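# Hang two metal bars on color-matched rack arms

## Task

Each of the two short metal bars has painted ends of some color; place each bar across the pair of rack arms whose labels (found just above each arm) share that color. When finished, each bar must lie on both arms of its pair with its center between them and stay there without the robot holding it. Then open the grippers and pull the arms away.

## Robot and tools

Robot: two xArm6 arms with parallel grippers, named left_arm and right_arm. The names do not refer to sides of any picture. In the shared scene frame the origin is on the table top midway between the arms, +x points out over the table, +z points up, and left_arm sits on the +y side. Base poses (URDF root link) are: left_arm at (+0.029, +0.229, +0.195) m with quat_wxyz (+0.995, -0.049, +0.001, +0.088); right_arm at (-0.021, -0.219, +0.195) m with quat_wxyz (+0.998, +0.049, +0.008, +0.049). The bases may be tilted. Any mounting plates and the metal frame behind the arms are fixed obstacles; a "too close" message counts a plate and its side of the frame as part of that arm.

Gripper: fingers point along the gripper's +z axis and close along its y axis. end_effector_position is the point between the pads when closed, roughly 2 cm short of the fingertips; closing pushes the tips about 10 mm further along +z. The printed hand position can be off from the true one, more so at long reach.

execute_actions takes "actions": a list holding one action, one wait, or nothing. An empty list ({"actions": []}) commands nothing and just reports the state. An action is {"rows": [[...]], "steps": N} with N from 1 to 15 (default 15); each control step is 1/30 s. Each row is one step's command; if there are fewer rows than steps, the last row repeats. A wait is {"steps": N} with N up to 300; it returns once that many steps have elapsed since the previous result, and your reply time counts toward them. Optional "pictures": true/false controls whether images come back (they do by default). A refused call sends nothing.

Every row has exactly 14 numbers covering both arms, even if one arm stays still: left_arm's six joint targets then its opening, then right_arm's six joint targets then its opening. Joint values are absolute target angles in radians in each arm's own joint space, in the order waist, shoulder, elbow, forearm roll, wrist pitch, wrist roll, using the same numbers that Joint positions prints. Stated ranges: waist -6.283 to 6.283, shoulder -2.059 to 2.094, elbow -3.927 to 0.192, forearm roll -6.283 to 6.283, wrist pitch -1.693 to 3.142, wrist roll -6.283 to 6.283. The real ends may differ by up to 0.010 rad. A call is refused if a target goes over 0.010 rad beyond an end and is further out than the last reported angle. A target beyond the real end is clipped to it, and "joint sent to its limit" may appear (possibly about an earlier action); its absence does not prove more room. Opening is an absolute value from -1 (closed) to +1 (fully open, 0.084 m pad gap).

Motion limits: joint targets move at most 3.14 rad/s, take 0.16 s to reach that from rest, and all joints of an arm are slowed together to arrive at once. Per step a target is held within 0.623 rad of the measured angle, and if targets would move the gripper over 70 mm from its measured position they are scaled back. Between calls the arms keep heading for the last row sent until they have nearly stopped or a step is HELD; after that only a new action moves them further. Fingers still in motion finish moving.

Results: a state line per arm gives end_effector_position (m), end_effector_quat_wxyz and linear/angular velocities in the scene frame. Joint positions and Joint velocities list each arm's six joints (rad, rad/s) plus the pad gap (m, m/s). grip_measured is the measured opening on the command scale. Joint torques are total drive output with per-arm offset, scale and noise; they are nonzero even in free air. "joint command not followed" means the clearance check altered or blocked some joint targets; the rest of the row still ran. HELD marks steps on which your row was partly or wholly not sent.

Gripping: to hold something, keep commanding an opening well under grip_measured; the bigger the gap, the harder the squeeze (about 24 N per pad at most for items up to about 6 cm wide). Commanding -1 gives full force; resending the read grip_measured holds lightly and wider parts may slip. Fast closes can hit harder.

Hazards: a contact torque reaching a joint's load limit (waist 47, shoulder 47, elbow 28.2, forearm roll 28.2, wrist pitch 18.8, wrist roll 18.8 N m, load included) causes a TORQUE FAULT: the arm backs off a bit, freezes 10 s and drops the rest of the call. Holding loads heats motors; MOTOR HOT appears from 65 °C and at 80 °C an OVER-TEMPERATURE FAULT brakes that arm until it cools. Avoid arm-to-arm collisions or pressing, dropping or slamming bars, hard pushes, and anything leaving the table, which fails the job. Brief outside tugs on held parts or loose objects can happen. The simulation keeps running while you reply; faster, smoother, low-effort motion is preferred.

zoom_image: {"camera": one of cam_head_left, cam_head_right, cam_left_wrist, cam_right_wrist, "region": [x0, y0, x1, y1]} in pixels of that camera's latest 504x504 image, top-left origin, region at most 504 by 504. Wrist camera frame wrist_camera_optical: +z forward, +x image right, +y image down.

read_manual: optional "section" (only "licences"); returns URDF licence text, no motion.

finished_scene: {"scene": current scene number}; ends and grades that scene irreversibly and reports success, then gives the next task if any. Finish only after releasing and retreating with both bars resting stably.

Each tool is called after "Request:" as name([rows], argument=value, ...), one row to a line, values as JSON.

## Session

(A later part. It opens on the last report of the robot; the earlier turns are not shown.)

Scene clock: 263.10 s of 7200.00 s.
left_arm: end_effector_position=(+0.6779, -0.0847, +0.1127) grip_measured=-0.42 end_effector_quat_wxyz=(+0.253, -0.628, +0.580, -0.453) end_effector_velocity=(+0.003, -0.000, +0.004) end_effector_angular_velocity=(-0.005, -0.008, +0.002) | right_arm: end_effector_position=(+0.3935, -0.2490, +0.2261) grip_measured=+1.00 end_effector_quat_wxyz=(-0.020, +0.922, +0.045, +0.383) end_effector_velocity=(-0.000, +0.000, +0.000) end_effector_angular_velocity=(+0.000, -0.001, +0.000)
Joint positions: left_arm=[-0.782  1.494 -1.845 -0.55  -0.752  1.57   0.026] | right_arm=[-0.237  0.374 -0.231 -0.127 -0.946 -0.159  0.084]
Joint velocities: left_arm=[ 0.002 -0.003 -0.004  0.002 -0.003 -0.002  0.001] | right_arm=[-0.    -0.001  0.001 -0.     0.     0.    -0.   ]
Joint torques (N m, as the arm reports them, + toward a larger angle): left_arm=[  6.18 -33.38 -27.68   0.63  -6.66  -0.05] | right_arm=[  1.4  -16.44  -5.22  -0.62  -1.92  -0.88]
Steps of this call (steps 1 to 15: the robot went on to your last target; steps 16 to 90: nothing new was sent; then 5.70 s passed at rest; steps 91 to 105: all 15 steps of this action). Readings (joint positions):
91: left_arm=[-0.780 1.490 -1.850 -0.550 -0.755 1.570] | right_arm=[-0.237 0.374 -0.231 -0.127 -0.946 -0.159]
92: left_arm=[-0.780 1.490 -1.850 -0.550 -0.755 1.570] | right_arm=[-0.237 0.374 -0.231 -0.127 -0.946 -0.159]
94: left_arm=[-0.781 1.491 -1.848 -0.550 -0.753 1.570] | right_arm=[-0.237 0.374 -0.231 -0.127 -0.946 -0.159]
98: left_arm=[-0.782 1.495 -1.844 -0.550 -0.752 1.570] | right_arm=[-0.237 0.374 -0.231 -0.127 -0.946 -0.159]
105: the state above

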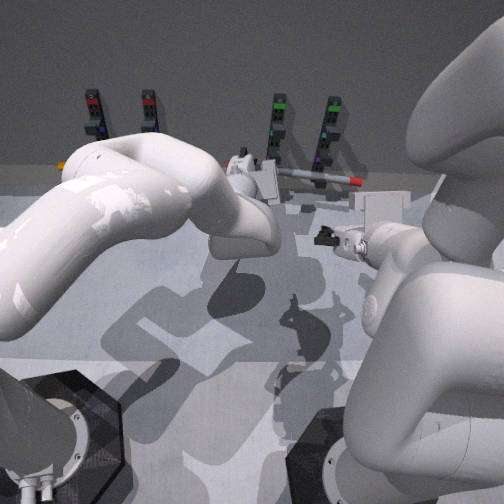

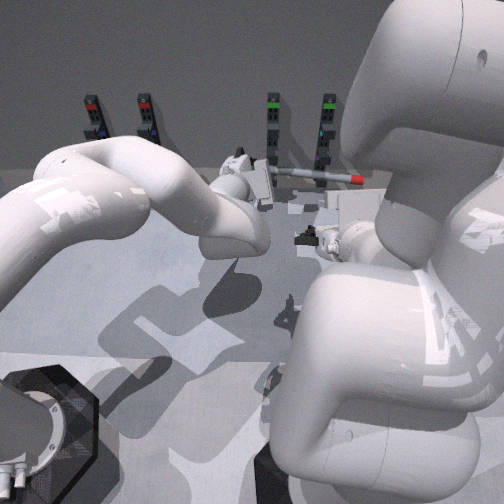

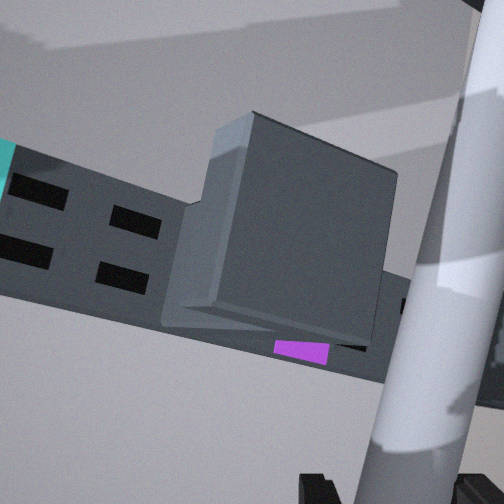

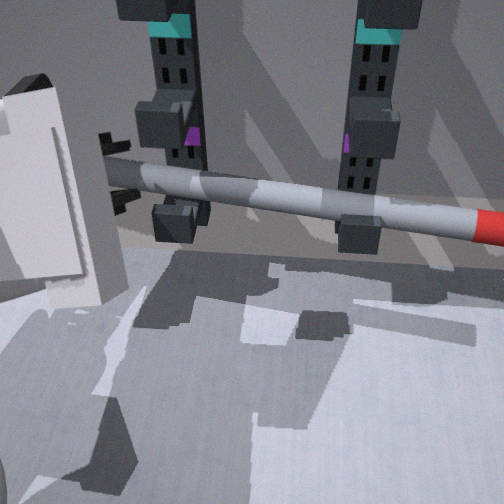

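Held. Lift (with more wrist compensation) and retract.

Request:
execute_actions([
  {"rows":[[-0.78,1.45,-1.85,-0.55,-0.715,1.45,-1,-0.237,0.374,-0.231,-0.127,-0.946,-0.159,1]],"steps":15},
], pictures=false)

Request:
execute_actions([
  {"rows":[[-0.78,1.33,-1.5,-0.55,-0.9,1.45,-1,-0.237,0.374,-0.231,-0.127,-0.946,-0.159,1]],"steps":15},
])

Scene clock: 270.90 s of 7200.00 s.
left_arm: end_effector_position=(+0.6802, -0.0848, +0.1139) grip_measured=-0.32 end_effector_quat_wxyz=(-0.215, +0.669, -0.546, +0.457) end_effector_velocity=(-0.002, -0.003, -0.001) end_effector_angular_velocity=(-0.006, -0.001, -0.002) | right_arm: end_effector_position=(+0.3935, -0.2490, +0.2261) grip_measured=+1.00 end_effector_quat_wxyz=(-0.020, +0.922, +0.045, +0.383) end_effector_velocity=(+0.000, -0.000, +0.001) end_effector_angular_velocity=(-0.000, -0.002, -0.000)
Joint positions: left_arm=[-0.776  1.467 -1.828 -0.552 -0.71   1.452  0.03 ] | right_arm=[-0.237  0.374 -0.231 -0.127 -0.946 -0.159  0.084]
Joint velocities: left_arm=[-0.004  0.002  0.     0.004 -0.003 -0.01  -0.001] | right_arm=[ 0.    -0.002  0.     0.    -0.     0.    -0.   ]
Joint torques (N m, as the arm reports them, + toward a larger angle): left_arm=[ -1.56 -41.15 -39.18   4.31  -8.31  -0.55] | right_arm=[  1.83 -17.12  -5.34  -0.13  -1.95  -0.53]
Steps of this call (steps 1 to 15: the robot went on to your last target; steps 16 to 90: nothing new was sent; then 4.30 s passed at rest; steps 91 to 105: all 15 steps of this action). Readings (joint positions):
91: left_arm=[-0.781 1.494 -1.846 -0.550 -0.752 1.570] | right_arm=[-0.237 0.374 -0.231 -0.127 -0.946 -0.159]
92: left_arm=[-0.780 1.493 -1.845 -0.550 -0.750 1.565] | right_arm=[-0.237 0.374 -0.231 -0.127 -0.946 -0.159]
94: left_arm=[-0.780 1.484 -1.841 -0.551 -0.737 1.528] | right_arm=[-0.237 0.374 -0.231 -0.127 -0.946 -0.159]
98: left_arm=[-0.777 1.470 -1.830 -0.553 -0.714 1.467] | right_arm=[-0.237 0.374 -0.231 -0.127 -0.946 -0.159]
105: the state above

Scene clock: 271.40 s of 7200.00 s.
left_arm: end_effector_position=(+0.6346, -0.0413, +0.1237) grip_measured=-0.52 end_effector_quat_wxyz=(-0.259, +0.658, -0.555, +0.438) end_effector_velocity=(-0.004, -0.001, +0.010) end_effector_angular_velocity=(+0.005, -0.014, -0.004) | right_arm: end_effector_position=(+0.3935, -0.2490, +0.2261) grip_measured=+1.00 end_effector_quat_wxyz=(-0.020, +0.922, +0.045, +0.383) end_effector_velocity=(+0.000, -0.000, -0.000) end_effector_angular_velocity=(+0.000, +0.000, -0.000)
Joint positions: left_arm=[-0.78   1.331 -1.505 -0.55  -0.899  1.45   0.021] | right_arm=[-0.237  0.374 -0.231 -0.127 -0.946 -0.159  0.084]
Joint velocities: left_arm=[-0.007 -0.026  0.034 -0.    -0.02   0.001  0.   ] | right_arm=[-0.     0.001 -0.     0.     0.     0.     0.   ]
Joint torques (N m, as the arm reports them, + toward a larger angle): left_arm=[ -1.47 -22.85 -13.6    0.55  -2.81  -0.14] | right_arm=[  1.55 -17.11  -5.38  -0.28  -1.69  -0.57]
Steps of this call (steps 1 to 15: all 15 steps of this action). Readings (joint positions):
1: left_arm=[-0.776 1.467 -1.828 -0.552 -0.711 1.451] | right_arm=[-0.237 0.374 -0.231 -0.127 -0.946 -0.159]
2: left_arm=[-0.777 1.466 -1.824 -0.551 -0.713 1.451] | right_arm=[-0.237 0.374 -0.231 -0.127 -0.946 -0.159]
4: left_arm=[-0.779 1.444 -1.787 -0.548 -0.743 1.450] | right_arm=[-0.237 0.374 -0.231 -0.127 -0.946 -0.159]
8: left_arm=[-0.779 1.355 -1.596 -0.548 -0.858 1.449] | right_arm=[-0.237 0.374 -0.231 -0.127 -0.946 -0.159]
15: the state above

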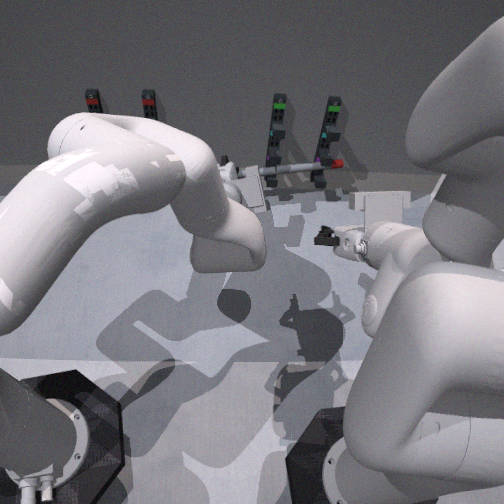

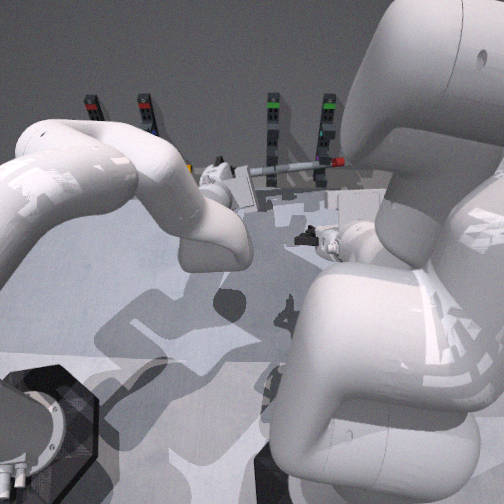

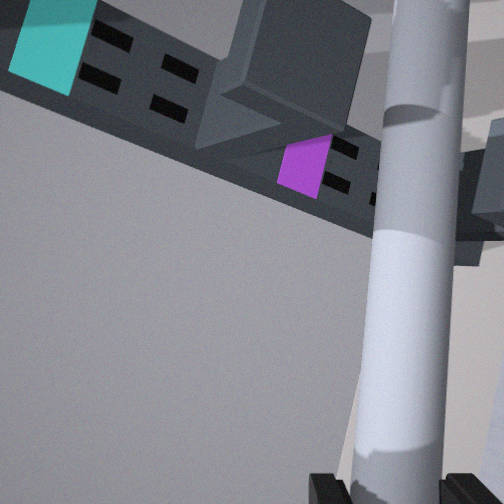

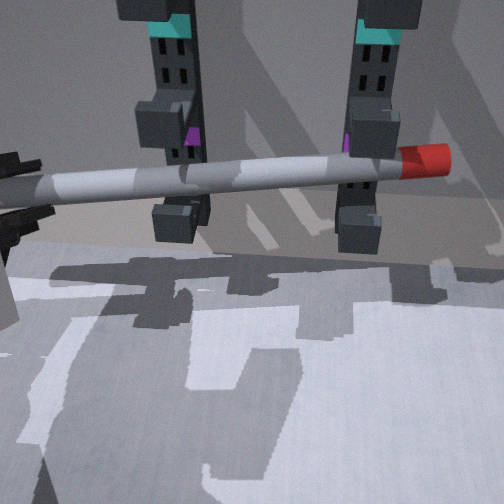

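Request:
execute_actions([
  {"rows":[[-0.5,1.3,-1.4,-0.27,-0.93,1.55,-1,-0.237,0.374,-0.231,-0.127,-0.946,-0.159,1]],"steps":15},
])

Scene clock: 277.50 s of 7200.00 s.
left_arm: end_effector_position=(+0.6612, +0.0715, +0.1052) grip_measured=-0.55 end_effector_quat_wxyz=(+0.294, -0.625, +0.603, -0.400) end_effector_velocity=(+0.014, +0.006, +0.021) end_effector_angular_velocity=(+0.038, -0.047, -0.075) | right_arm: end_effector_position=(+0.3935, -0.2490, +0.2261) grip_measured=+1.00 end_effector_quat_wxyz=(-0.020, +0.922, +0.045, +0.383) end_effector_velocity=(+0.000, -0.000, -0.000) end_effector_angular_velocity=(-0.000, +0.000, -0.001)
Joint positions: left_arm=[-0.51   1.303 -1.402 -0.277 -0.927  1.547  0.02 ] | right_arm=[-0.237  0.374 -0.231 -0.127 -0.946 -0.159  0.084]
Joint velocities: left_arm=[ 0.054 -0.032  0.011  0.114 -0.014  0.04  -0.001] | right_arm=[ 0.     0.    -0.     0.001  0.     0.    -0.   ]
Joint torques (N m, as the arm reports them, + toward a larger angle): left_arm=[  7.51 -23.39 -14.17  -2.76  -5.1    0.09] | right_arm=[  2.01 -17.06  -5.78  -0.64  -1.8   -0.56]
Steps of this call (steps 1 to 15: the robot went on to your last target; steps 16 to 90: nothing new was sent; then 2.60 s passed at rest; steps 91 to 105: all 15 steps of this action). Readings (joint positions):
91: left_arm=[-0.780 1.330 -1.500 -0.550 -0.900 1.450] | right_arm=[-0.237 0.374 -0.231 -0.127 -0.946 -0.159]
92: left_arm=[-0.777 1.330 -1.499 -0.545 -0.901 1.452] | right_arm=[-0.237 0.374 -0.231 -0.127 -0.946 -0.159]
94: left_arm=[-0.739 1.324 -1.484 -0.500 -0.905 1.468] | right_arm=[-0.237 0.374 -0.231 -0.127 -0.946 -0.159]
98: left_arm=[-0.614 1.312 -1.441 -0.386 -0.918 1.509] | right_arm=[-0.237 0.374 -0.231 -0.127 -0.946 -0.159]
105: the state above

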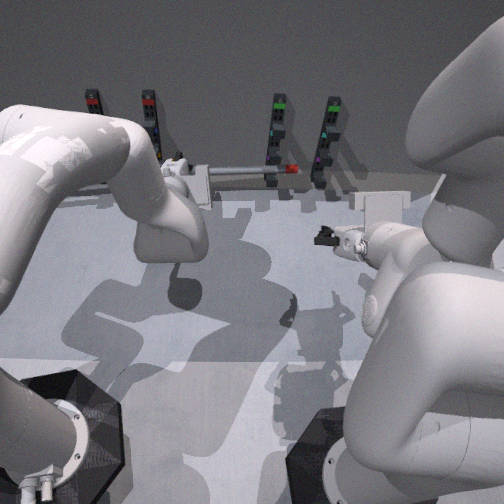

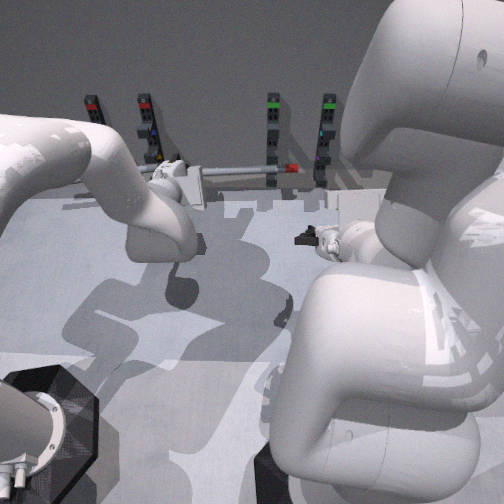

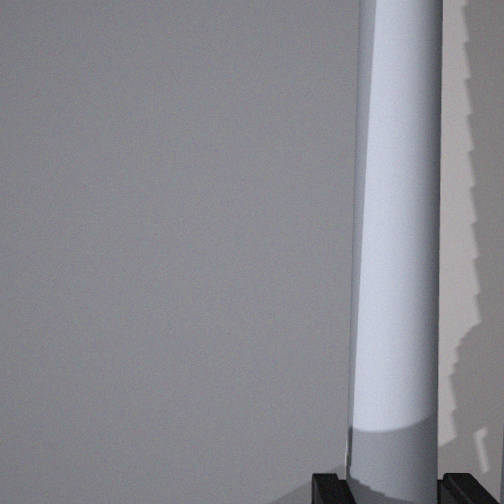

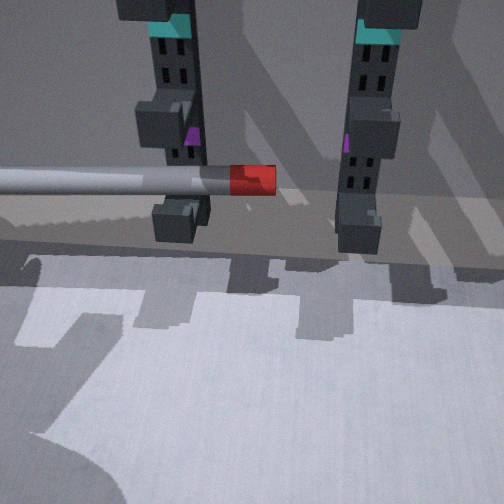

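Request:
execute_actions([
  {"rows":[[-0.5,1.26,-1.4,-0.27,-0.89,1.5,-1,-0.237,0.374,-0.231,-0.127,-0.946,-0.159,1]],"steps":8},
], pictures=false)

Request:
execute_actions([
  {"rows":[[-0.5,0.95,-0.75,-0.27,-1.25,1.5,-1,-0.237,0.374,-0.231,-0.127,-0.946,-0.159,1]],"steps":15},
], pictures=false)

Request:
execute_actions([
  {"rows":[[0.13,0.62,-0.75,0.33,-1.07,1.5,-1,-0.237,0.374,-0.231,-0.127,-0.946,-0.159,1]],"steps":15},
], pictures=false)

Request:
execute_actions([
  {"rows":[[0.13,0.80,-1.05,0.33,-0.92,1.5,-1,-0.237,0.374,-0.231,-0.127,-0.946,-0.159,1]],"steps":15},
])

Scene clock: 286.30 s of 7200.00 s.
left_arm: end_effector_position=(+0.6730, +0.0758, +0.1213) grip_measured=-0.55 end_effector_quat_wxyz=(+0.285, -0.640, +0.585, -0.408) end_effector_velocity=(+0.001, -0.001, +0.001) end_effector_angular_velocity=(-0.065, +0.049, +0.036) | right_arm: end_effector_position=(+0.3935, -0.2490, +0.2261) grip_measured=+1.00 end_effector_quat_wxyz=(-0.020, +0.922, +0.045, +0.383) end_effector_velocity=(-0.000, +0.000, -0.000) end_effector_angular_velocity=(+0.000, +0.001, +0.000)
Joint positions: left_arm=[-0.497  1.263 -1.398 -0.272 -0.897  1.506  0.02 ] | right_arm=[-0.237  0.374 -0.231 -0.127 -0.946 -0.159  0.084]
Joint velocities: left_arm=[-0.    -0.033  0.016 -0.005  0.056 -0.072  0.002] | right_arm=[-0.  0.  0. -0. -0.  0. -0.]
Joint torques (N m, as the arm reports them, + toward a larger angle): left_arm=[  5.63 -25.8  -21.06  -1.3   -4.75  -0.23] | right_arm=[  1.06 -17.24  -5.4   -0.29  -1.7   -0.56]
Steps of this call (steps 1 to 30: the robot went on to your last target; steps 31 to 90: nothing new was sent; then 5.53 s passed at rest; steps 91 to 98: all 8 steps of this action). Readings (joint positions):
91: left_arm=[-0.504 1.300 -1.400 -0.265 -0.930 1.550] | right_arm=[-0.237 0.374 -0.231 -0.127 -0.946 -0.159]
92: left_arm=[-0.504 1.298 -1.399 -0.265 -0.927 1.546] | right_arm=[-0.237 0.374 -0.231 -0.127 -0.946 -0.159]
94: left_arm=[-0.502 1.284 -1.399 -0.267 -0.912 1.528] | right_arm=[-0.237 0.374 -0.231 -0.127 -0.946 -0.159]
98: the state above

Scene clock: 286.80 s of 7200.00 s.
left_arm: end_effector_position=(+0.5619, +0.1230, +0.1799) grip_measured=-0.56 end_effector_quat_wxyz=(+0.319, -0.624, +0.593, -0.398) end_effector_velocity=(-0.229, +0.078, +0.092) end_effector_angular_velocity=(+0.140, +0.004, -0.040) | right_arm: end_effector_position=(+0.3935, -0.2490, +0.2261) grip_measured=+1.00 end_effector_quat_wxyz=(-0.020, +0.922, +0.045, +0.383) end_effector_velocity=(+0.000, -0.000, +0.000) end_effector_angular_velocity=(-0.000, -0.001, +0.000)
Joint positions: left_arm=[-0.498  0.988 -0.834 -0.271 -1.205  1.5    0.019] | right_arm=[-0.237  0.374 -0.231 -0.127 -0.946 -0.159  0.084]
Joint velocities: left_arm=[-0.013 -0.439  0.978  0.008 -0.506 -0.003  0.   ] | right_arm=[ 0. -0. -0.  0.  0. -0.  0.]
Joint torques (N m, as the arm reports them, + toward a larger angle): left_arm=[ -2.63 -14.45 -10.65   0.75  -2.61   0.25] | right_arm=[  1.79 -17.52  -5.11  -0.06  -2.12  -0.62]
Steps of this call (steps 1 to 15: all 15 steps of this action). Readings (joint positions):
1: left_arm=[-0.497 1.262 -1.397 -0.272 -0.895 1.504] | right_arm=[-0.237 0.374 -0.231 -0.127 -0.946 -0.159]
2: left_arm=[-0.497 1.260 -1.394 -0.272 -0.896 1.503] | right_arm=[-0.237 0.374 -0.231 -0.127 -0.946 -0.159]
4: left_arm=[-0.495 1.233 -1.351 -0.272 -0.925 1.503] | right_arm=[-0.237 0.374 -0.231 -0.127 -0.946 -0.159]
8: left_arm=[-0.495 1.130 -1.142 -0.273 -1.042 1.502] | right_arm=[-0.237 0.374 -0.231 -0.127 -0.946 -0.159]
15: the state above

Scene clock: 287.30 s of 7200.00 s.
left_arm: end_effector_position=(+0.6033, +0.2504, +0.2587) grip_measured=-0.49 end_effector_quat_wxyz=(+0.333, -0.622, +0.563, -0.431) end_effector_velocity=(+0.052, +0.325, +0.178) end_effector_angular_velocity=(+0.055, -0.212, +0.074) | right_arm: end_effector_position=(+0.3935, -0.2490, +0.2261) grip_measured=+1.00 end_effector_quat_wxyz=(-0.020, +0.922, +0.045, +0.383) end_effector_velocity=(-0.000, -0.000, +0.000) end_effector_angular_velocity=(-0.000, -0.000, -0.000)
Joint positions: left_arm=[-0.1    0.748 -0.762  0.111 -1.126  1.501  0.023] | right_arm=[-0.237  0.374 -0.231 -0.127 -0.946 -0.159  0.084]
Joint velocities: left_arm=[ 0.906 -0.495  0.048  0.854  0.227  0.001  0.015] | right_arm=[ 0.    -0.001  0.001  0.     0.    -0.    -0.   ]
Joint torques (N m, as the arm reports them, + toward a larger angle): left_arm=[ -2.17 -19.43 -12.2    0.77  -4.76  -0.56] | right_arm=[  1.5  -16.89  -5.    -0.2   -2.05  -0.4 ]
Steps of this call (steps 1 to 15: all 15 steps of this action). Readings (joint positions):
1: left_arm=[-0.499 0.975 -0.806 -0.271 -1.220 1.500] | right_arm=[-0.237 0.374 -0.231 -0.127 -0.946 -0.159]
2: left_arm=[-0.496 0.964 -0.787 -0.266 -1.228 1.500] | right_arm=[-0.237 0.374 -0.231 -0.127 -0.946 -0.159]
4: left_arm=[-0.454 0.937 -0.778 -0.221 -1.218 1.500] | right_arm=[-0.237 0.374 -0.231 -0.127 -0.946 -0.159]
8: left_arm=[-0.314 0.862 -0.779 -0.093 -1.183 1.500] | right_arm=[-0.237 0.374 -0.231 -0.127 -0.946 -0.159]
15: the state above

Scene clock: 287.80 s of 7200.00 s.
left_arm: end_effector_position=(+0.6727, +0.3555, +0.2733) grip_measured=-0.56 end_effector_quat_wxyz=(+0.369, -0.610, +0.567, -0.413) end_effector_velocity=(+0.022, +0.017, +0.009) end_effector_angular_velocity=(+0.041, -0.007, -0.017) | right_arm: end_effector_position=(+0.3935, -0.2490, +0.2261) grip_measured=+1.00 end_effector_quat_wxyz=(-0.020, +0.922, +0.045, +0.383) end_effector_velocity=(+0.000, -0.000, +0.001) end_effector_angular_velocity=(-0.000, -0.002, -0.001)
Joint positions: left_arm=[ 0.126  0.795 -1.048  0.325 -0.927  1.5    0.02 ] | right_arm=[-0.237  0.374 -0.231 -0.127 -0.946 -0.159  0.084]
Joint velocities: left_arm=[ 0.029  0.014 -0.09   0.052  0.063  0.005  0.002] | right_arm=[ 0.    -0.002  0.     0.001  0.     0.    -0.   ]
Joint torques (N m, as the arm reports them, + toward a larger angle): left_arm=[ -3.84 -18.9  -10.08   1.31  -1.88   0.29] | right_arm=[  1.57 -17.49  -5.65  -0.55  -2.06  -0.83]
Steps of this call (steps 1 to 15: all 15 steps of this action). Readings (joint positions):
1: left_arm=[-0.070 0.731 -0.761 0.139 -1.118 1.501] | right_arm=[-0.237 0.374 -0.231 -0.127 -0.946 -0.159]
2: left_arm=[-0.042 0.717 -0.763 0.165 -1.109 1.501] | right_arm=[-0.237 0.374 -0.231 -0.127 -0.946 -0.159]
4: left_arm=[-0.004 0.719 -0.795 0.207 -1.073 1.501] | right_arm=[-0.237 0.374 -0.231 -0.127 -0.946 -0.159]
8: left_arm=[0.070 0.770 -0.938 0.272 -0.990 1.500] | right_arm=[-0.237 0.374 -0.231 -0.127 -0.946 -0.159]
15: the state above

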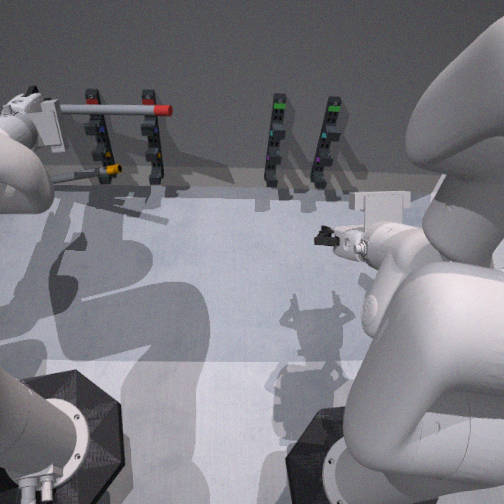

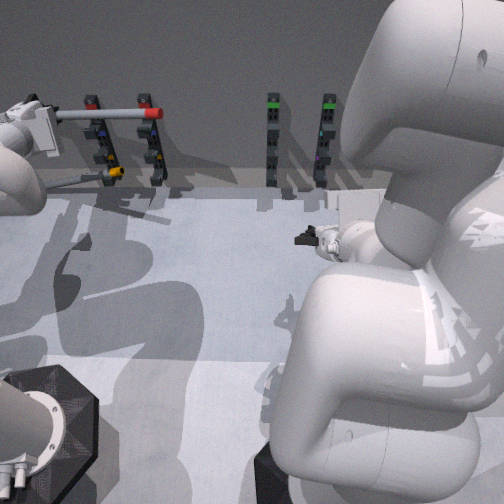

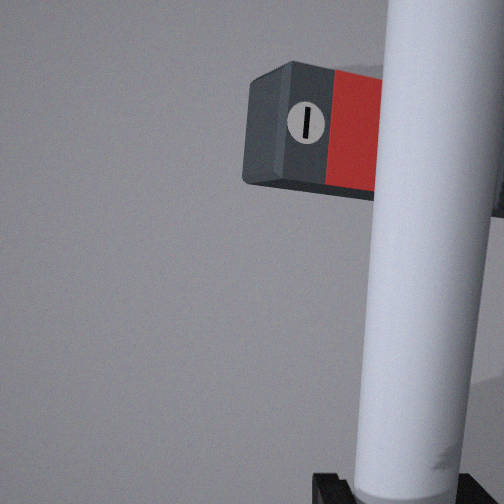

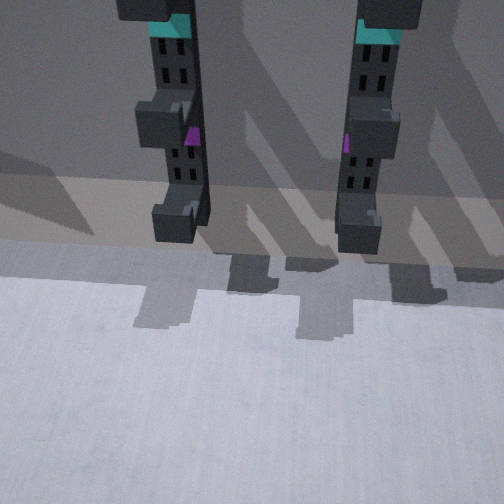

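Request:
execute_actions([
  {"rows":[[0.09,0.865,-1.05,0.33,-0.97,1.55,-1,-0.237,0.374,-0.231,-0.127,-0.946,-0.159,1]],"steps":15},
], pictures=false)

Request:
execute_actions([
  {"rows":[[0.09,0.865,-1.05,0.33,-0.97,1.55,0.3,-0.237,0.374,-0.231,-0.127,-0.946,-0.159,1]],"steps":12},
], pictures=false)

Request:
execute_actions([
  {"rows":[[0.14,0.62,-0.6,0.38,-1.15,1.57,0.3,-0.237,0.374,-0.231,-0.127,-0.946,-0.159,1]],"steps":15},
])

Scene clock: 296.53 s of 7200.00 s.
left_arm: end_effector_position=(+0.6679, +0.3259, +0.2485) grip_measured=-0.56 end_effector_quat_wxyz=(+0.364, -0.587, +0.593, -0.414) end_effector_velocity=(-0.001, -0.006, -0.004) end_effector_angular_velocity=(+0.002, +0.006, -0.011) | right_arm: end_effector_position=(+0.3935, -0.2490, +0.2261) grip_measured=+1.00 end_effector_quat_wxyz=(-0.020, +0.922, +0.045, +0.383) end_effector_velocity=(-0.000, +0.000, -0.001) end_effector_angular_velocity=(+0.001, +0.002, +0.000)
Joint positions: left_arm=[ 0.092  0.86  -1.054  0.329 -0.973  1.549  0.02 ] | right_arm=[-0.237  0.374 -0.231 -0.127 -0.946 -0.159  0.084]
Joint velocities: left_arm=[-0.007  0.007  0.001  0.002 -0.001  0.004  0.   ] | right_arm=[-0.     0.003 -0.    -0.001 -0.     0.     0.   ]
Joint torques (N m, as the arm reports them, + toward a larger angle): left_arm=[-7.28 -9.63 -2.1   2.38  2.61  0.74] | right_arm=[  1.85 -17.07  -5.62  -0.29  -1.97  -0.65]
Steps of this call (steps 1 to 15: the robot went on to your last target; steps 16 to 90: nothing new was sent; then 5.23 s passed at rest; steps 91 to 105: all 15 steps of this action). Readings (joint positions):
91: left_arm=[0.130 0.800 -1.050 0.330 -0.920 1.500] | right_arm=[-0.237 0.374 -0.231 -0.127 -0.946 -0.159]
92: left_arm=[0.128 0.803 -1.051 0.330 -0.924 1.504] | right_arm=[-0.237 0.374 -0.231 -0.127 -0.946 -0.159]
94: left_arm=[0.114 0.824 -1.053 0.329 -0.943 1.522] | right_arm=[-0.237 0.374 -0.231 -0.127 -0.946 -0.159]
98: left_arm=[0.095 0.856 -1.052 0.329 -0.968 1.543] | right_arm=[-0.237 0.374 -0.231 -0.127 -0.946 -0.159]
105: the state above

Scene clock: 296.93 s of 7200.00 s.
left_arm: end_effector_position=(+0.6647, +0.3225, +0.2412) grip_measured=+0.28 end_effector_quat_wxyz=(+0.357, -0.589, +0.597, -0.411) end_effector_velocity=(+0.009, +0.008, +0.020) end_effector_angular_velocity=(+0.006, -0.045, +0.013) | right_arm: end_effector_position=(+0.3935, -0.2490, +0.2261) grip_measured=+1.00 end_effector_quat_wxyz=(-0.020, +0.922, +0.045, +0.383) end_effector_velocity=(-0.000, -0.000, -0.001) end_effector_angular_velocity=(+0.000, +0.001, -0.000)
Joint positions: left_arm=[ 0.089  0.867 -1.048  0.331 -0.968  1.55   0.056] | right_arm=[-0.237  0.374 -0.231 -0.127 -0.946 -0.159  0.084]
Joint velocities: left_arm=[ 0.004 -0.016 -0.018 -0.004 -0.013 -0.001  0.004] | right_arm=[-0.     0.001  0.     0.     0.     0.     0.   ]
Joint torques (N m, as the arm reports them, + toward a larger angle): left_arm=[ -3.16 -18.56  -9.97   0.88  -1.77   0.27] | right_arm=[  0.99 -17.06  -5.43  -0.39  -2.32  -0.56]
Steps of this call (steps 1 to 12: all 12 steps of this action). Readings (joint positions):
1: left_arm=[0.091 0.861 -1.054 0.329 -0.973 1.549] | right_arm=[-0.237 0.374 -0.231 -0.127 -0.946 -0.159]
2: left_arm=[0.091 0.861 -1.053 0.330 -0.971 1.550] | right_arm=[-0.237 0.374 -0.231 -0.127 -0.946 -0.159]
4: left_arm=[0.090 0.866 -1.048 0.331 -0.968 1.550] | right_arm=[-0.237 0.374 -0.231 -0.127 -0.946 -0.159]
8: left_arm=[0.089 0.869 -1.045 0.331 -0.966 1.550] | right_arm=[-0.237 0.374 -0.231 -0.127 -0.946 -0.159]
12: the state above

Scene clock: 297.43 s of 7200.00 s.
left_arm: end_effector_position=(+0.5578, +0.3080, +0.2748) grip_measured=+0.29 end_effector_quat_wxyz=(+0.338, -0.595, +0.593, -0.424) end_effector_velocity=(-0.048, -0.010, +0.017) end_effector_angular_velocity=(-0.023, -0.002, -0.006) | right_arm: end_effector_position=(+0.3935, -0.2490, +0.2261) grip_measured=+1.00 end_effector_quat_wxyz=(-0.020, +0.922, +0.045, +0.383) end_effector_velocity=(+0.000, -0.000, +0.000) end_effector_angular_velocity=(-0.000, -0.001, -0.000)
Joint positions: left_arm=[ 0.138  0.628 -0.615  0.378 -1.143  1.569  0.056] | right_arm=[-0.237  0.374 -0.231 -0.127 -0.946 -0.159  0.084]
Joint velocities: left_arm=[ 0.021 -0.101  0.185  0.023 -0.081  0.009 -0.   ] | right_arm=[-0.    -0.001 -0.     0.     0.    -0.    -0.   ]
Joint torques (N m, as the arm reports them, + toward a larger angle): left_arm=[ -1.89 -12.9   -8.72   0.71  -1.76   0.08] | right_arm=[  1.14 -16.72  -5.44  -0.25  -1.96  -0.33]
Steps of this call (steps 1 to 15: all 15 steps of this action). Readings (joint positions):
1: left_arm=[0.089 0.866 -1.049 0.330 -0.969 1.550] | right_arm=[-0.237 0.374 -0.231 -0.127 -0.946 -0.159]
2: left_arm=[0.090 0.864 -1.045 0.331 -0.971 1.550] | right_arm=[-0.237 0.374 -0.231 -0.127 -0.946 -0.159]
4: left_arm=[0.095 0.838 -0.997 0.336 -0.991 1.553] | right_arm=[-0.237 0.374 -0.231 -0.127 -0.946 -0.159]
8: left_arm=[0.117 0.732 -0.805 0.357 -1.067 1.561] | right_arm=[-0.237 0.374 -0.231 -0.127 -0.946 -0.159]
15: the state above

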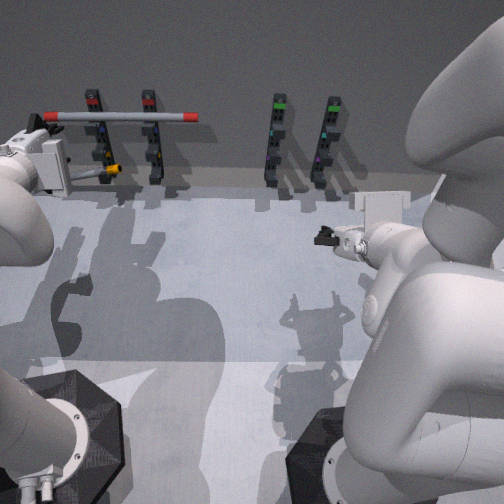

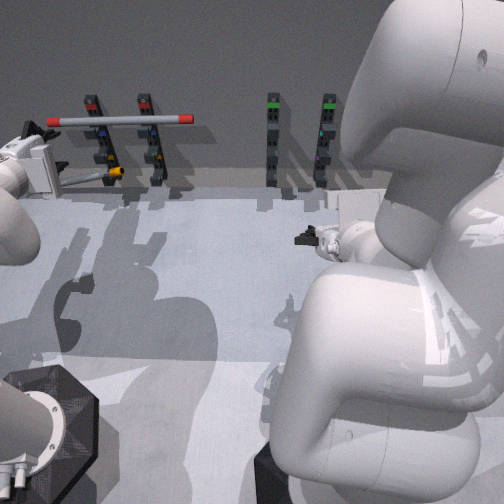

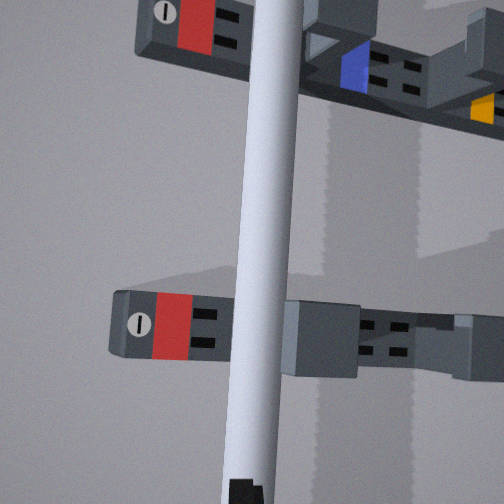

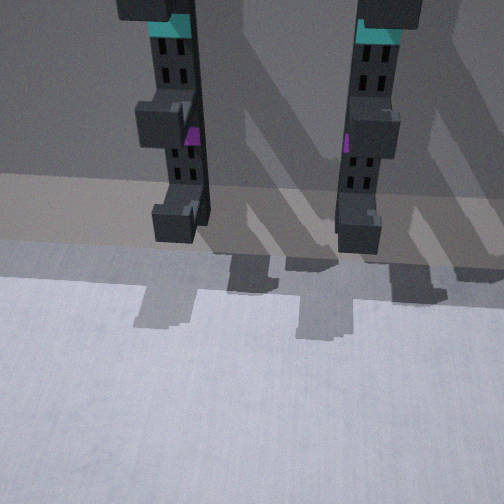

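Request:
execute_actions([
  {"rows":[[0.27,1.3,-1.3,0.52,-1.05,1.57,0.6,-0.237,0.374,-0.231,-0.127,-0.946,-0.159,1]],"steps":15},
  {"steps":20},
])

Request:
execute_actions([
  {"rows":[[0.27,1.3,-1.3,0.52,-1.05,1.57,0.6,-0.237,0.374,-0.231,-0.127,-0.946,-0.159,1]],"steps":15},
])

Request:
execute_actions([
  {"steps":20},
])


Scene clock: 310.17 s of 7200.00 s.
left_arm: end_effector_position=(+0.6089, +0.3448, +0.1422) grip_measured=+0.59 end_effector_quat_wxyz=(+0.320, -0.602, +0.607, -0.407) end_effector_velocity=(+0.064, +0.072, -0.345) end_effector_angular_velocity=(+0.024, +0.123, -0.028) | right_arm: end_effector_position=(+0.3935, -0.2490, +0.2261) grip_measured=+1.00 end_effector_quat_wxyz=(-0.020, +0.922, +0.045, +0.383) end_effector_velocity=(-0.000, -0.000, -0.000) end_effector_angular_velocity=(+0.000, +0.001, -0.001)
Joint positions: left_arm=[ 0.23   1.087 -1.079  0.477 -1.081  1.57   0.069] | right_arm=[-0.237  0.374 -0.231 -0.127 -0.946 -0.159  0.084]
Joint velocities: left_arm=[ 0.207  1.107 -1.143  0.222  0.159  0.     0.   ] | right_arm=[ 0.     0.001  0.     0.001 -0.     0.    -0.   ]
Joint torques (N m, as the arm reports them, + toward a larger angle): left_arm=[ -2.71 -17.49  -6.5    1.17  -1.75   0.05] | right_arm=[  1.72 -16.72  -5.4   -0.11  -1.98  -1.01]
Steps of this call (steps 1 to 30: the robot went on to your last target; steps 31 to 90: nothing new was sent; then 9.23 s passed at rest; steps 91 to 105: all 15 steps of this action). Readings (joint positions):
91: left_arm=[0.140 0.620 -0.600 0.380 -1.150 1.570] | right_arm=[-0.237 0.374 -0.231 -0.127 -0.946 -0.159]
92: left_arm=[0.141 0.624 -0.604 0.381 -1.150 1.570] | right_arm=[-0.237 0.374 -0.231 -0.127 -0.946 -0.159]
94: left_arm=[0.150 0.668 -0.652 0.392 -1.143 1.570] | right_arm=[-0.237 0.374 -0.231 -0.127 -0.946 -0.159]
98: left_arm=[0.182 0.830 -0.811 0.425 -1.117 1.570] | right_arm=[-0.237 0.374 -0.231 -0.127 -0.946 -0.159]
105: the state above

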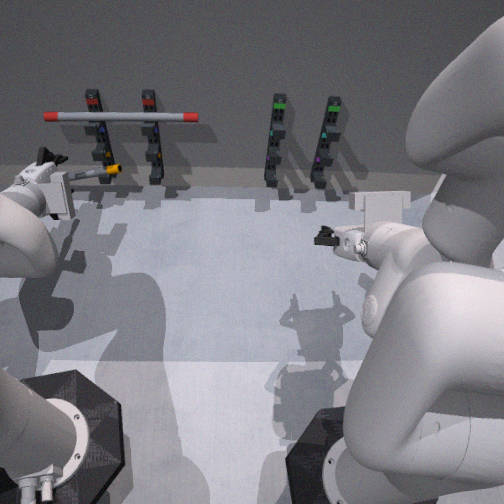

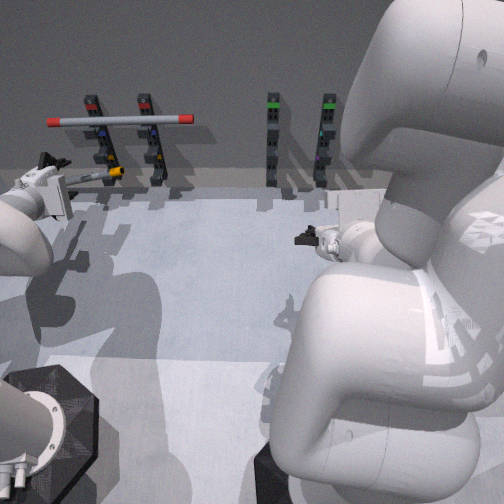

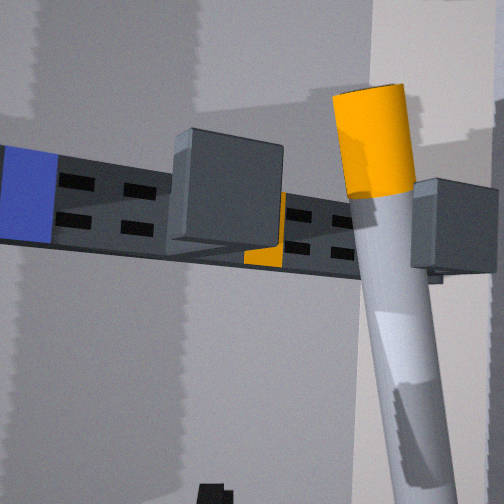

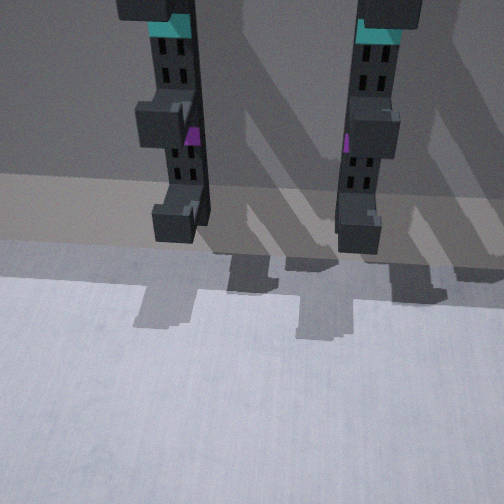

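Scene clock: 310.83 s of 7200.00 s.
left_arm: end_effector_position=(+0.6154, +0.3567, +0.0755) grip_measured=+0.59 end_effector_quat_wxyz=(+0.314, -0.604, +0.614, -0.400) end_effector_velocity=(-0.001, -0.001, -0.002) end_effector_angular_velocity=(-0.001, +0.003, -0.002) | right_arm: end_effector_position=(+0.3935, -0.2490, +0.2261) grip_measured=+1.00 end_effector_quat_wxyz=(-0.020, +0.922, +0.045, +0.383) end_effector_velocity=(-0.000, +0.000, +0.000) end_effector_angular_velocity=(+0.000, +0.000, +0.000)
Joint positions: left_arm=[ 0.27   1.299 -1.3    0.52  -1.05   1.57   0.069] | right_arm=[-0.237  0.374 -0.231 -0.127 -0.946 -0.159  0.084]
Joint velocities: left_arm=[ 0.     0.005 -0.002  0.002  0.001 -0.    -0.   ] | right_arm=[ 0. -0.  0. -0.  0.  0. -0.]
Joint torques (N m, as the arm reports them, + toward a larger angle): left_arm=[ -2.62 -17.89  -7.66   0.87  -1.83  -0.01] | right_arm=[  0.78 -17.11  -5.57  -0.21  -2.19  -0.73]
Steps of this call (steps 1 to 20: the robot went on to your last target). Readings (joint positions):
1: left_arm=[0.237 1.124 -1.117 0.484 -1.075 1.570] | right_arm=[-0.237 0.374 -0.231 -0.127 -0.946 -0.159]
2: left_arm=[0.244 1.161 -1.155 0.492 -1.070 1.570] | right_arm=[-0.237 0.374 -0.231 -0.127 -0.946 -0.159]
4: left_arm=[0.257 1.228 -1.223 0.505 -1.060 1.570] | right_arm=[-0.237 0.374 -0.231 -0.127 -0.946 -0.159]
8: left_arm=[0.268 1.288 -1.284 0.517 -1.052 1.570] | right_arm=[-0.237 0.374 -0.231 -0.127 -0.946 -0.159]
20: the state above

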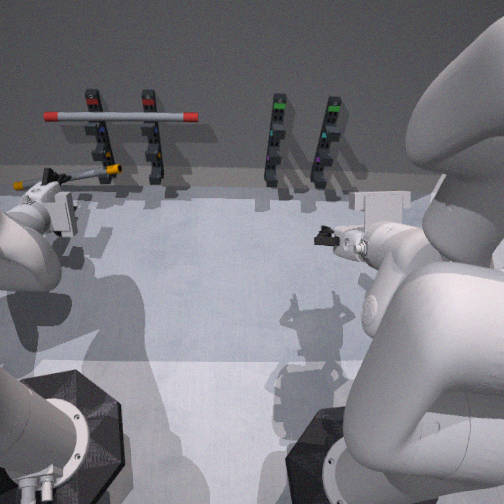

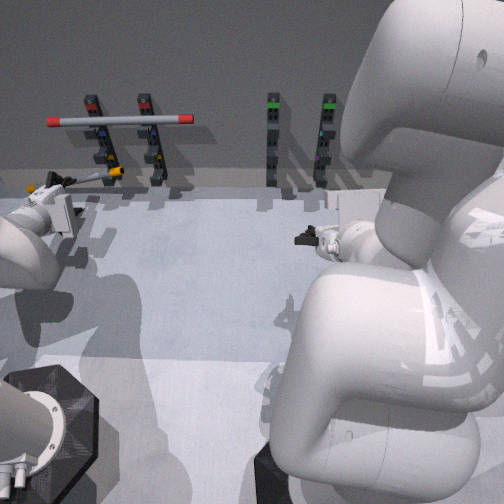

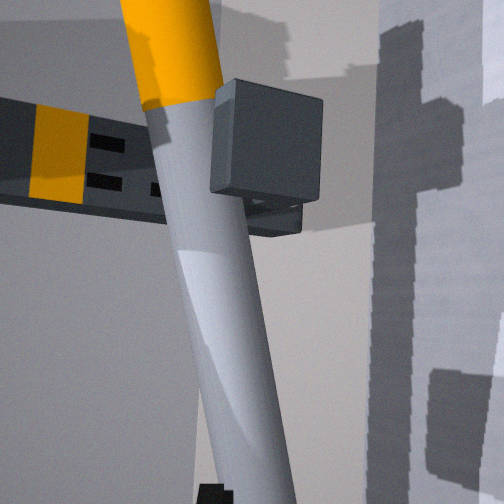

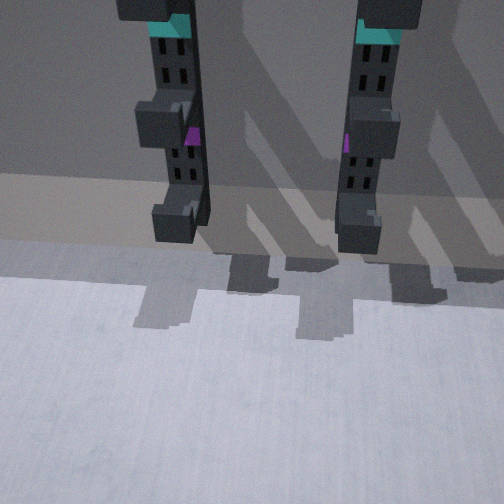

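Height looks aligned (bar slightly low side). Extend.

Request:
execute_actions([
  {"rows":[[0.27,1.45,-1.6,0.52,-0.9,1.57,0.6,-0.237,0.374,-0.231,-0.127,-0.946,-0.159,1]],"steps":15},
], pictures=false)

Request:
execute_actions([
  {"rows":[[0.27,1.45,-1.6,0.52,-0.9,1.57,-1,-0.237,0.374,-0.231,-0.127,-0.946,-0.159,1]],"steps":15},
])

Scene clock: 318.10 s of 7200.00 s.
left_arm: end_effector_position=(+0.6590, +0.3806, +0.0470) grip_measured=+0.61 end_effector_quat_wxyz=(+0.339, -0.592, +0.624, -0.381) end_effector_velocity=(+0.019, +0.014, +0.009) end_effector_angular_velocity=(+0.021, -0.057, +0.030) | right_arm: end_effector_position=(+0.3935, -0.2490, +0.2261) grip_measured=+1.00 end_effector_quat_wxyz=(-0.020, +0.922, +0.045, +0.383) end_effector_velocity=(-0.000, -0.000, -0.000) end_effector_angular_velocity=(+0.000, +0.000, -0.000)
Joint positions: left_arm=[ 0.273  1.447 -1.588  0.523 -0.936  1.57   0.069] | right_arm=[-0.237  0.374 -0.231 -0.127 -0.946 -0.159  0.084]
Joint velocities: left_arm=[-0.003  0.038 -0.088 -0.03  -0.013  0.004  0.005] | right_arm=[-0.  0.  0.  0.  0. -0. -0.]
Joint torques (N m, as the arm reports them, + toward a larger angle): left_arm=[-10.1  -15.27 -23.94  -4.39  14.09   0.23] | right_arm=[  1.39 -16.53  -5.46  -0.15  -2.05  -0.48]
Steps of this call (steps 1 to 15: the robot went on to your last target; steps 16 to 90: nothing new was sent; then 3.77 s passed at rest; steps 91 to 105: all 15 steps of this action). Readings (joint positions):
91: left_arm=[0.270 1.300 -1.300 0.520 -1.050 1.570] | right_arm=[-0.237 0.374 -0.231 -0.127 -0.946 -0.159]
92: left_arm=[0.270 1.302 -1.304 0.520 -1.048 1.570] | right_arm=[-0.237 0.374 -0.231 -0.127 -0.946 -0.159]
94: left_arm=[0.270 1.326 -1.353 0.520 -1.023 1.570] | right_arm=[-0.237 0.374 -0.231 -0.127 -0.946 -0.159]
98: left_arm=[0.270 1.418 -1.537 0.520 -0.934 1.570] | right_arm=[-0.237 0.374 -0.231 -0.127 -0.946 -0.159]
105: the state above

Scene clock: 318.60 s of 7200.00 s.
left_arm: end_effector_position=(+0.6711, +0.3865, +0.0593) grip_measured=+0.05 end_effector_quat_wxyz=(+0.350, -0.587, +0.623, -0.381) end_effector_velocity=(+0.005, +0.005, +0.014) end_effector_angular_velocity=(+0.009, -0.026, -0.002) | right_arm: end_effector_position=(+0.3935, -0.2490, +0.2261) grip_measured=+1.00 end_effector_quat_wxyz=(-0.020, +0.922, +0.045, +0.383) end_effector_velocity=(-0.001, +0.000, -0.001) end_effector_angular_velocity=(+0.000, +0.002, +0.001)
Joint positions: left_arm=[ 0.269  1.433 -1.61   0.519 -0.921  1.57   0.046] | right_arm=[-0.237  0.374 -0.231 -0.127 -0.946 -0.159  0.084]
Joint velocities: left_arm=[ 0.005 -0.021  0.005  0.008 -0.011  0.002 -0.04 ] | right_arm=[-0.     0.001  0.001 -0.     0.    -0.    -0.   ]
Joint torques (N m, as the arm reports them, + toward a larger angle): left_arm=[-1.84  1.65  8.71  1.64  9.57  0.88] | right_arm=[  0.89 -16.82  -5.77  -0.48  -2.12  -0.71]
Steps of this call (steps 1 to 15: all 15 steps of this action). Readings (joint positions):
1: left_arm=[0.273 1.448 -1.591 0.522 -0.936 1.570] | right_arm=[-0.237 0.374 -0.231 -0.127 -0.946 -0.159]
2: left_arm=[0.273 1.449 -1.595 0.521 -0.935 1.570] | right_arm=[-0.237 0.374 -0.231 -0.127 -0.946 -0.159]
4: left_arm=[0.272 1.448 -1.606 0.517 -0.927 1.570] | right_arm=[-0.237 0.374 -0.231 -0.127 -0.946 -0.159]
8: left_arm=[0.268 1.442 -1.617 0.516 -0.916 1.569] | right_arm=[-0.237 0.374 -0.231 -0.127 -0.946 -0.159]
15: the state above

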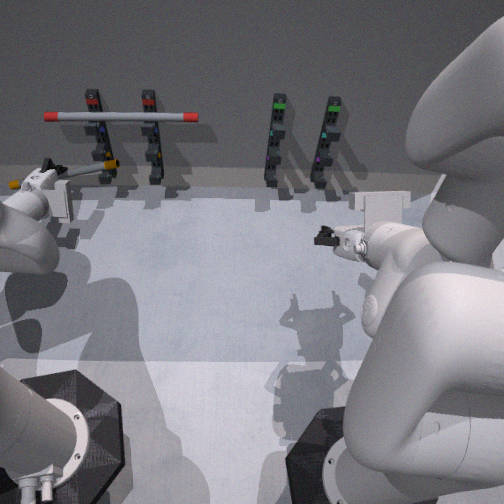

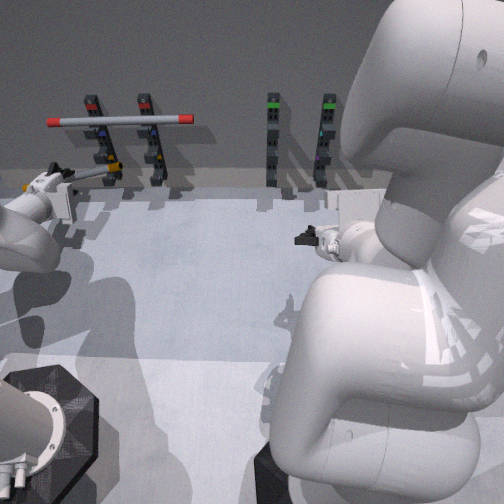

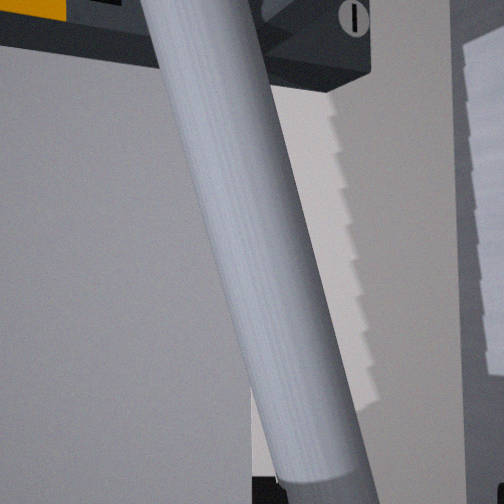

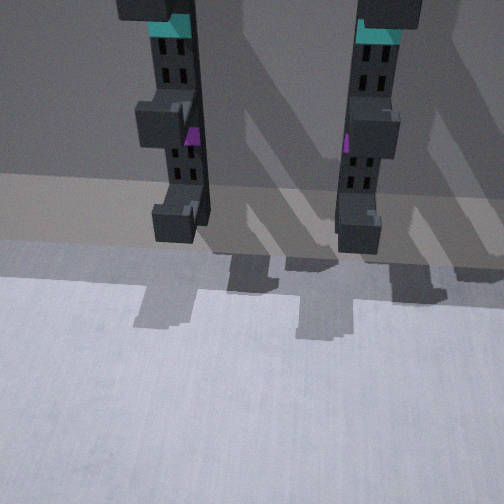

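Gripping. Lift off the table to level.

Request:
execute_actions([
  {"rows":[[0.27,1.34,-1.6,0.52,-0.8,1.5,-1,-0.237,0.374,-0.231,-0.127,-0.946,-0.159,1]],"steps":15},
])

Scene clock: 323.00 s of 7200.00 s.
left_arm: end_effector_position=(+0.6878, +0.4043, +0.0781) grip_measured=-0.50 end_effector_quat_wxyz=(+0.331, -0.615, +0.617, -0.362) end_effector_velocity=(+0.004, +0.006, +0.006) end_effector_angular_velocity=(-0.001, -0.006, +0.012) | right_arm: end_effector_position=(+0.3935, -0.2490, +0.2261) grip_measured=+1.00 end_effector_quat_wxyz=(-0.020, +0.922, +0.045, +0.383) end_effector_velocity=(+0.000, +0.000, +0.000) end_effector_angular_velocity=(+0.000, -0.001, +0.001)
Joint positions: left_arm=[ 0.27   1.346 -1.593  0.521 -0.798  1.501  0.022] | right_arm=[-0.237  0.374 -0.231 -0.127 -0.946 -0.159  0.084]
Joint velocities: left_arm=[ 0.002 -0.008 -0.006 -0.005  0.007 -0.007 -0.001] | right_arm=[-0.    -0.001 -0.    -0.001 -0.     0.    -0.   ]
Joint torques (N m, as the arm reports them, + toward a larger angle): left_arm=[ -3.71 -24.84 -18.29   0.35  -3.73   0.77] | right_arm=[  2.02 -16.92  -5.34  -0.05  -2.05  -0.51]
Steps of this call (steps 1 to 15: the robot went on to your last target; steps 16 to 90: nothing new was sent; then 0.90 s passed at rest; steps 91 to 105: all 15 steps of this action). Readings (joint positions):
91: left_arm=[0.270 1.428 -1.611 0.520 -0.923 1.570] | right_arm=[-0.237 0.374 -0.231 -0.127 -0.946 -0.159]
92: left_arm=[0.270 1.425 -1.611 0.520 -0.919 1.567] | right_arm=[-0.237 0.374 -0.231 -0.127 -0.946 -0.159]
94: left_arm=[0.268 1.400 -1.601 0.522 -0.879 1.544] | right_arm=[-0.237 0.374 -0.231 -0.127 -0.946 -0.159]
98: left_arm=[0.269 1.357 -1.593 0.522 -0.812 1.510] | right_arm=[-0.237 0.374 -0.231 -0.127 -0.946 -0.159]
105: the state above

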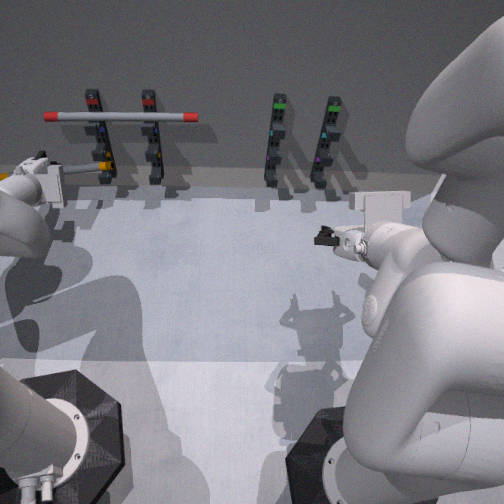

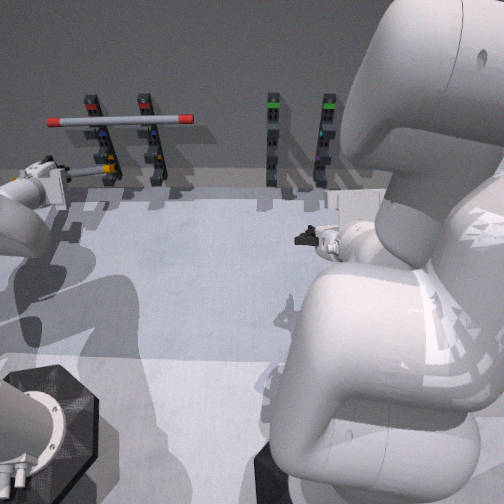

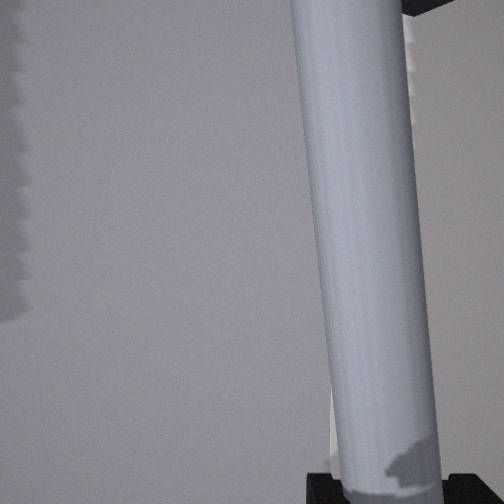

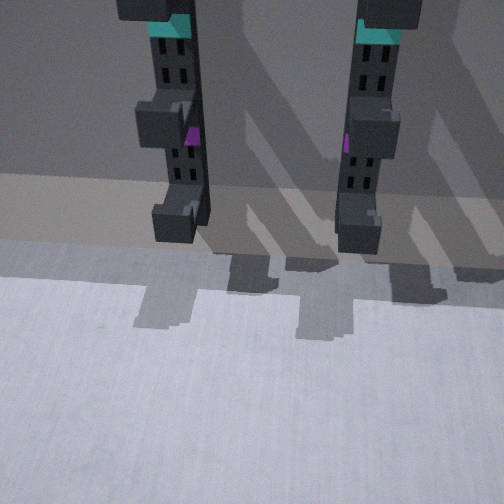

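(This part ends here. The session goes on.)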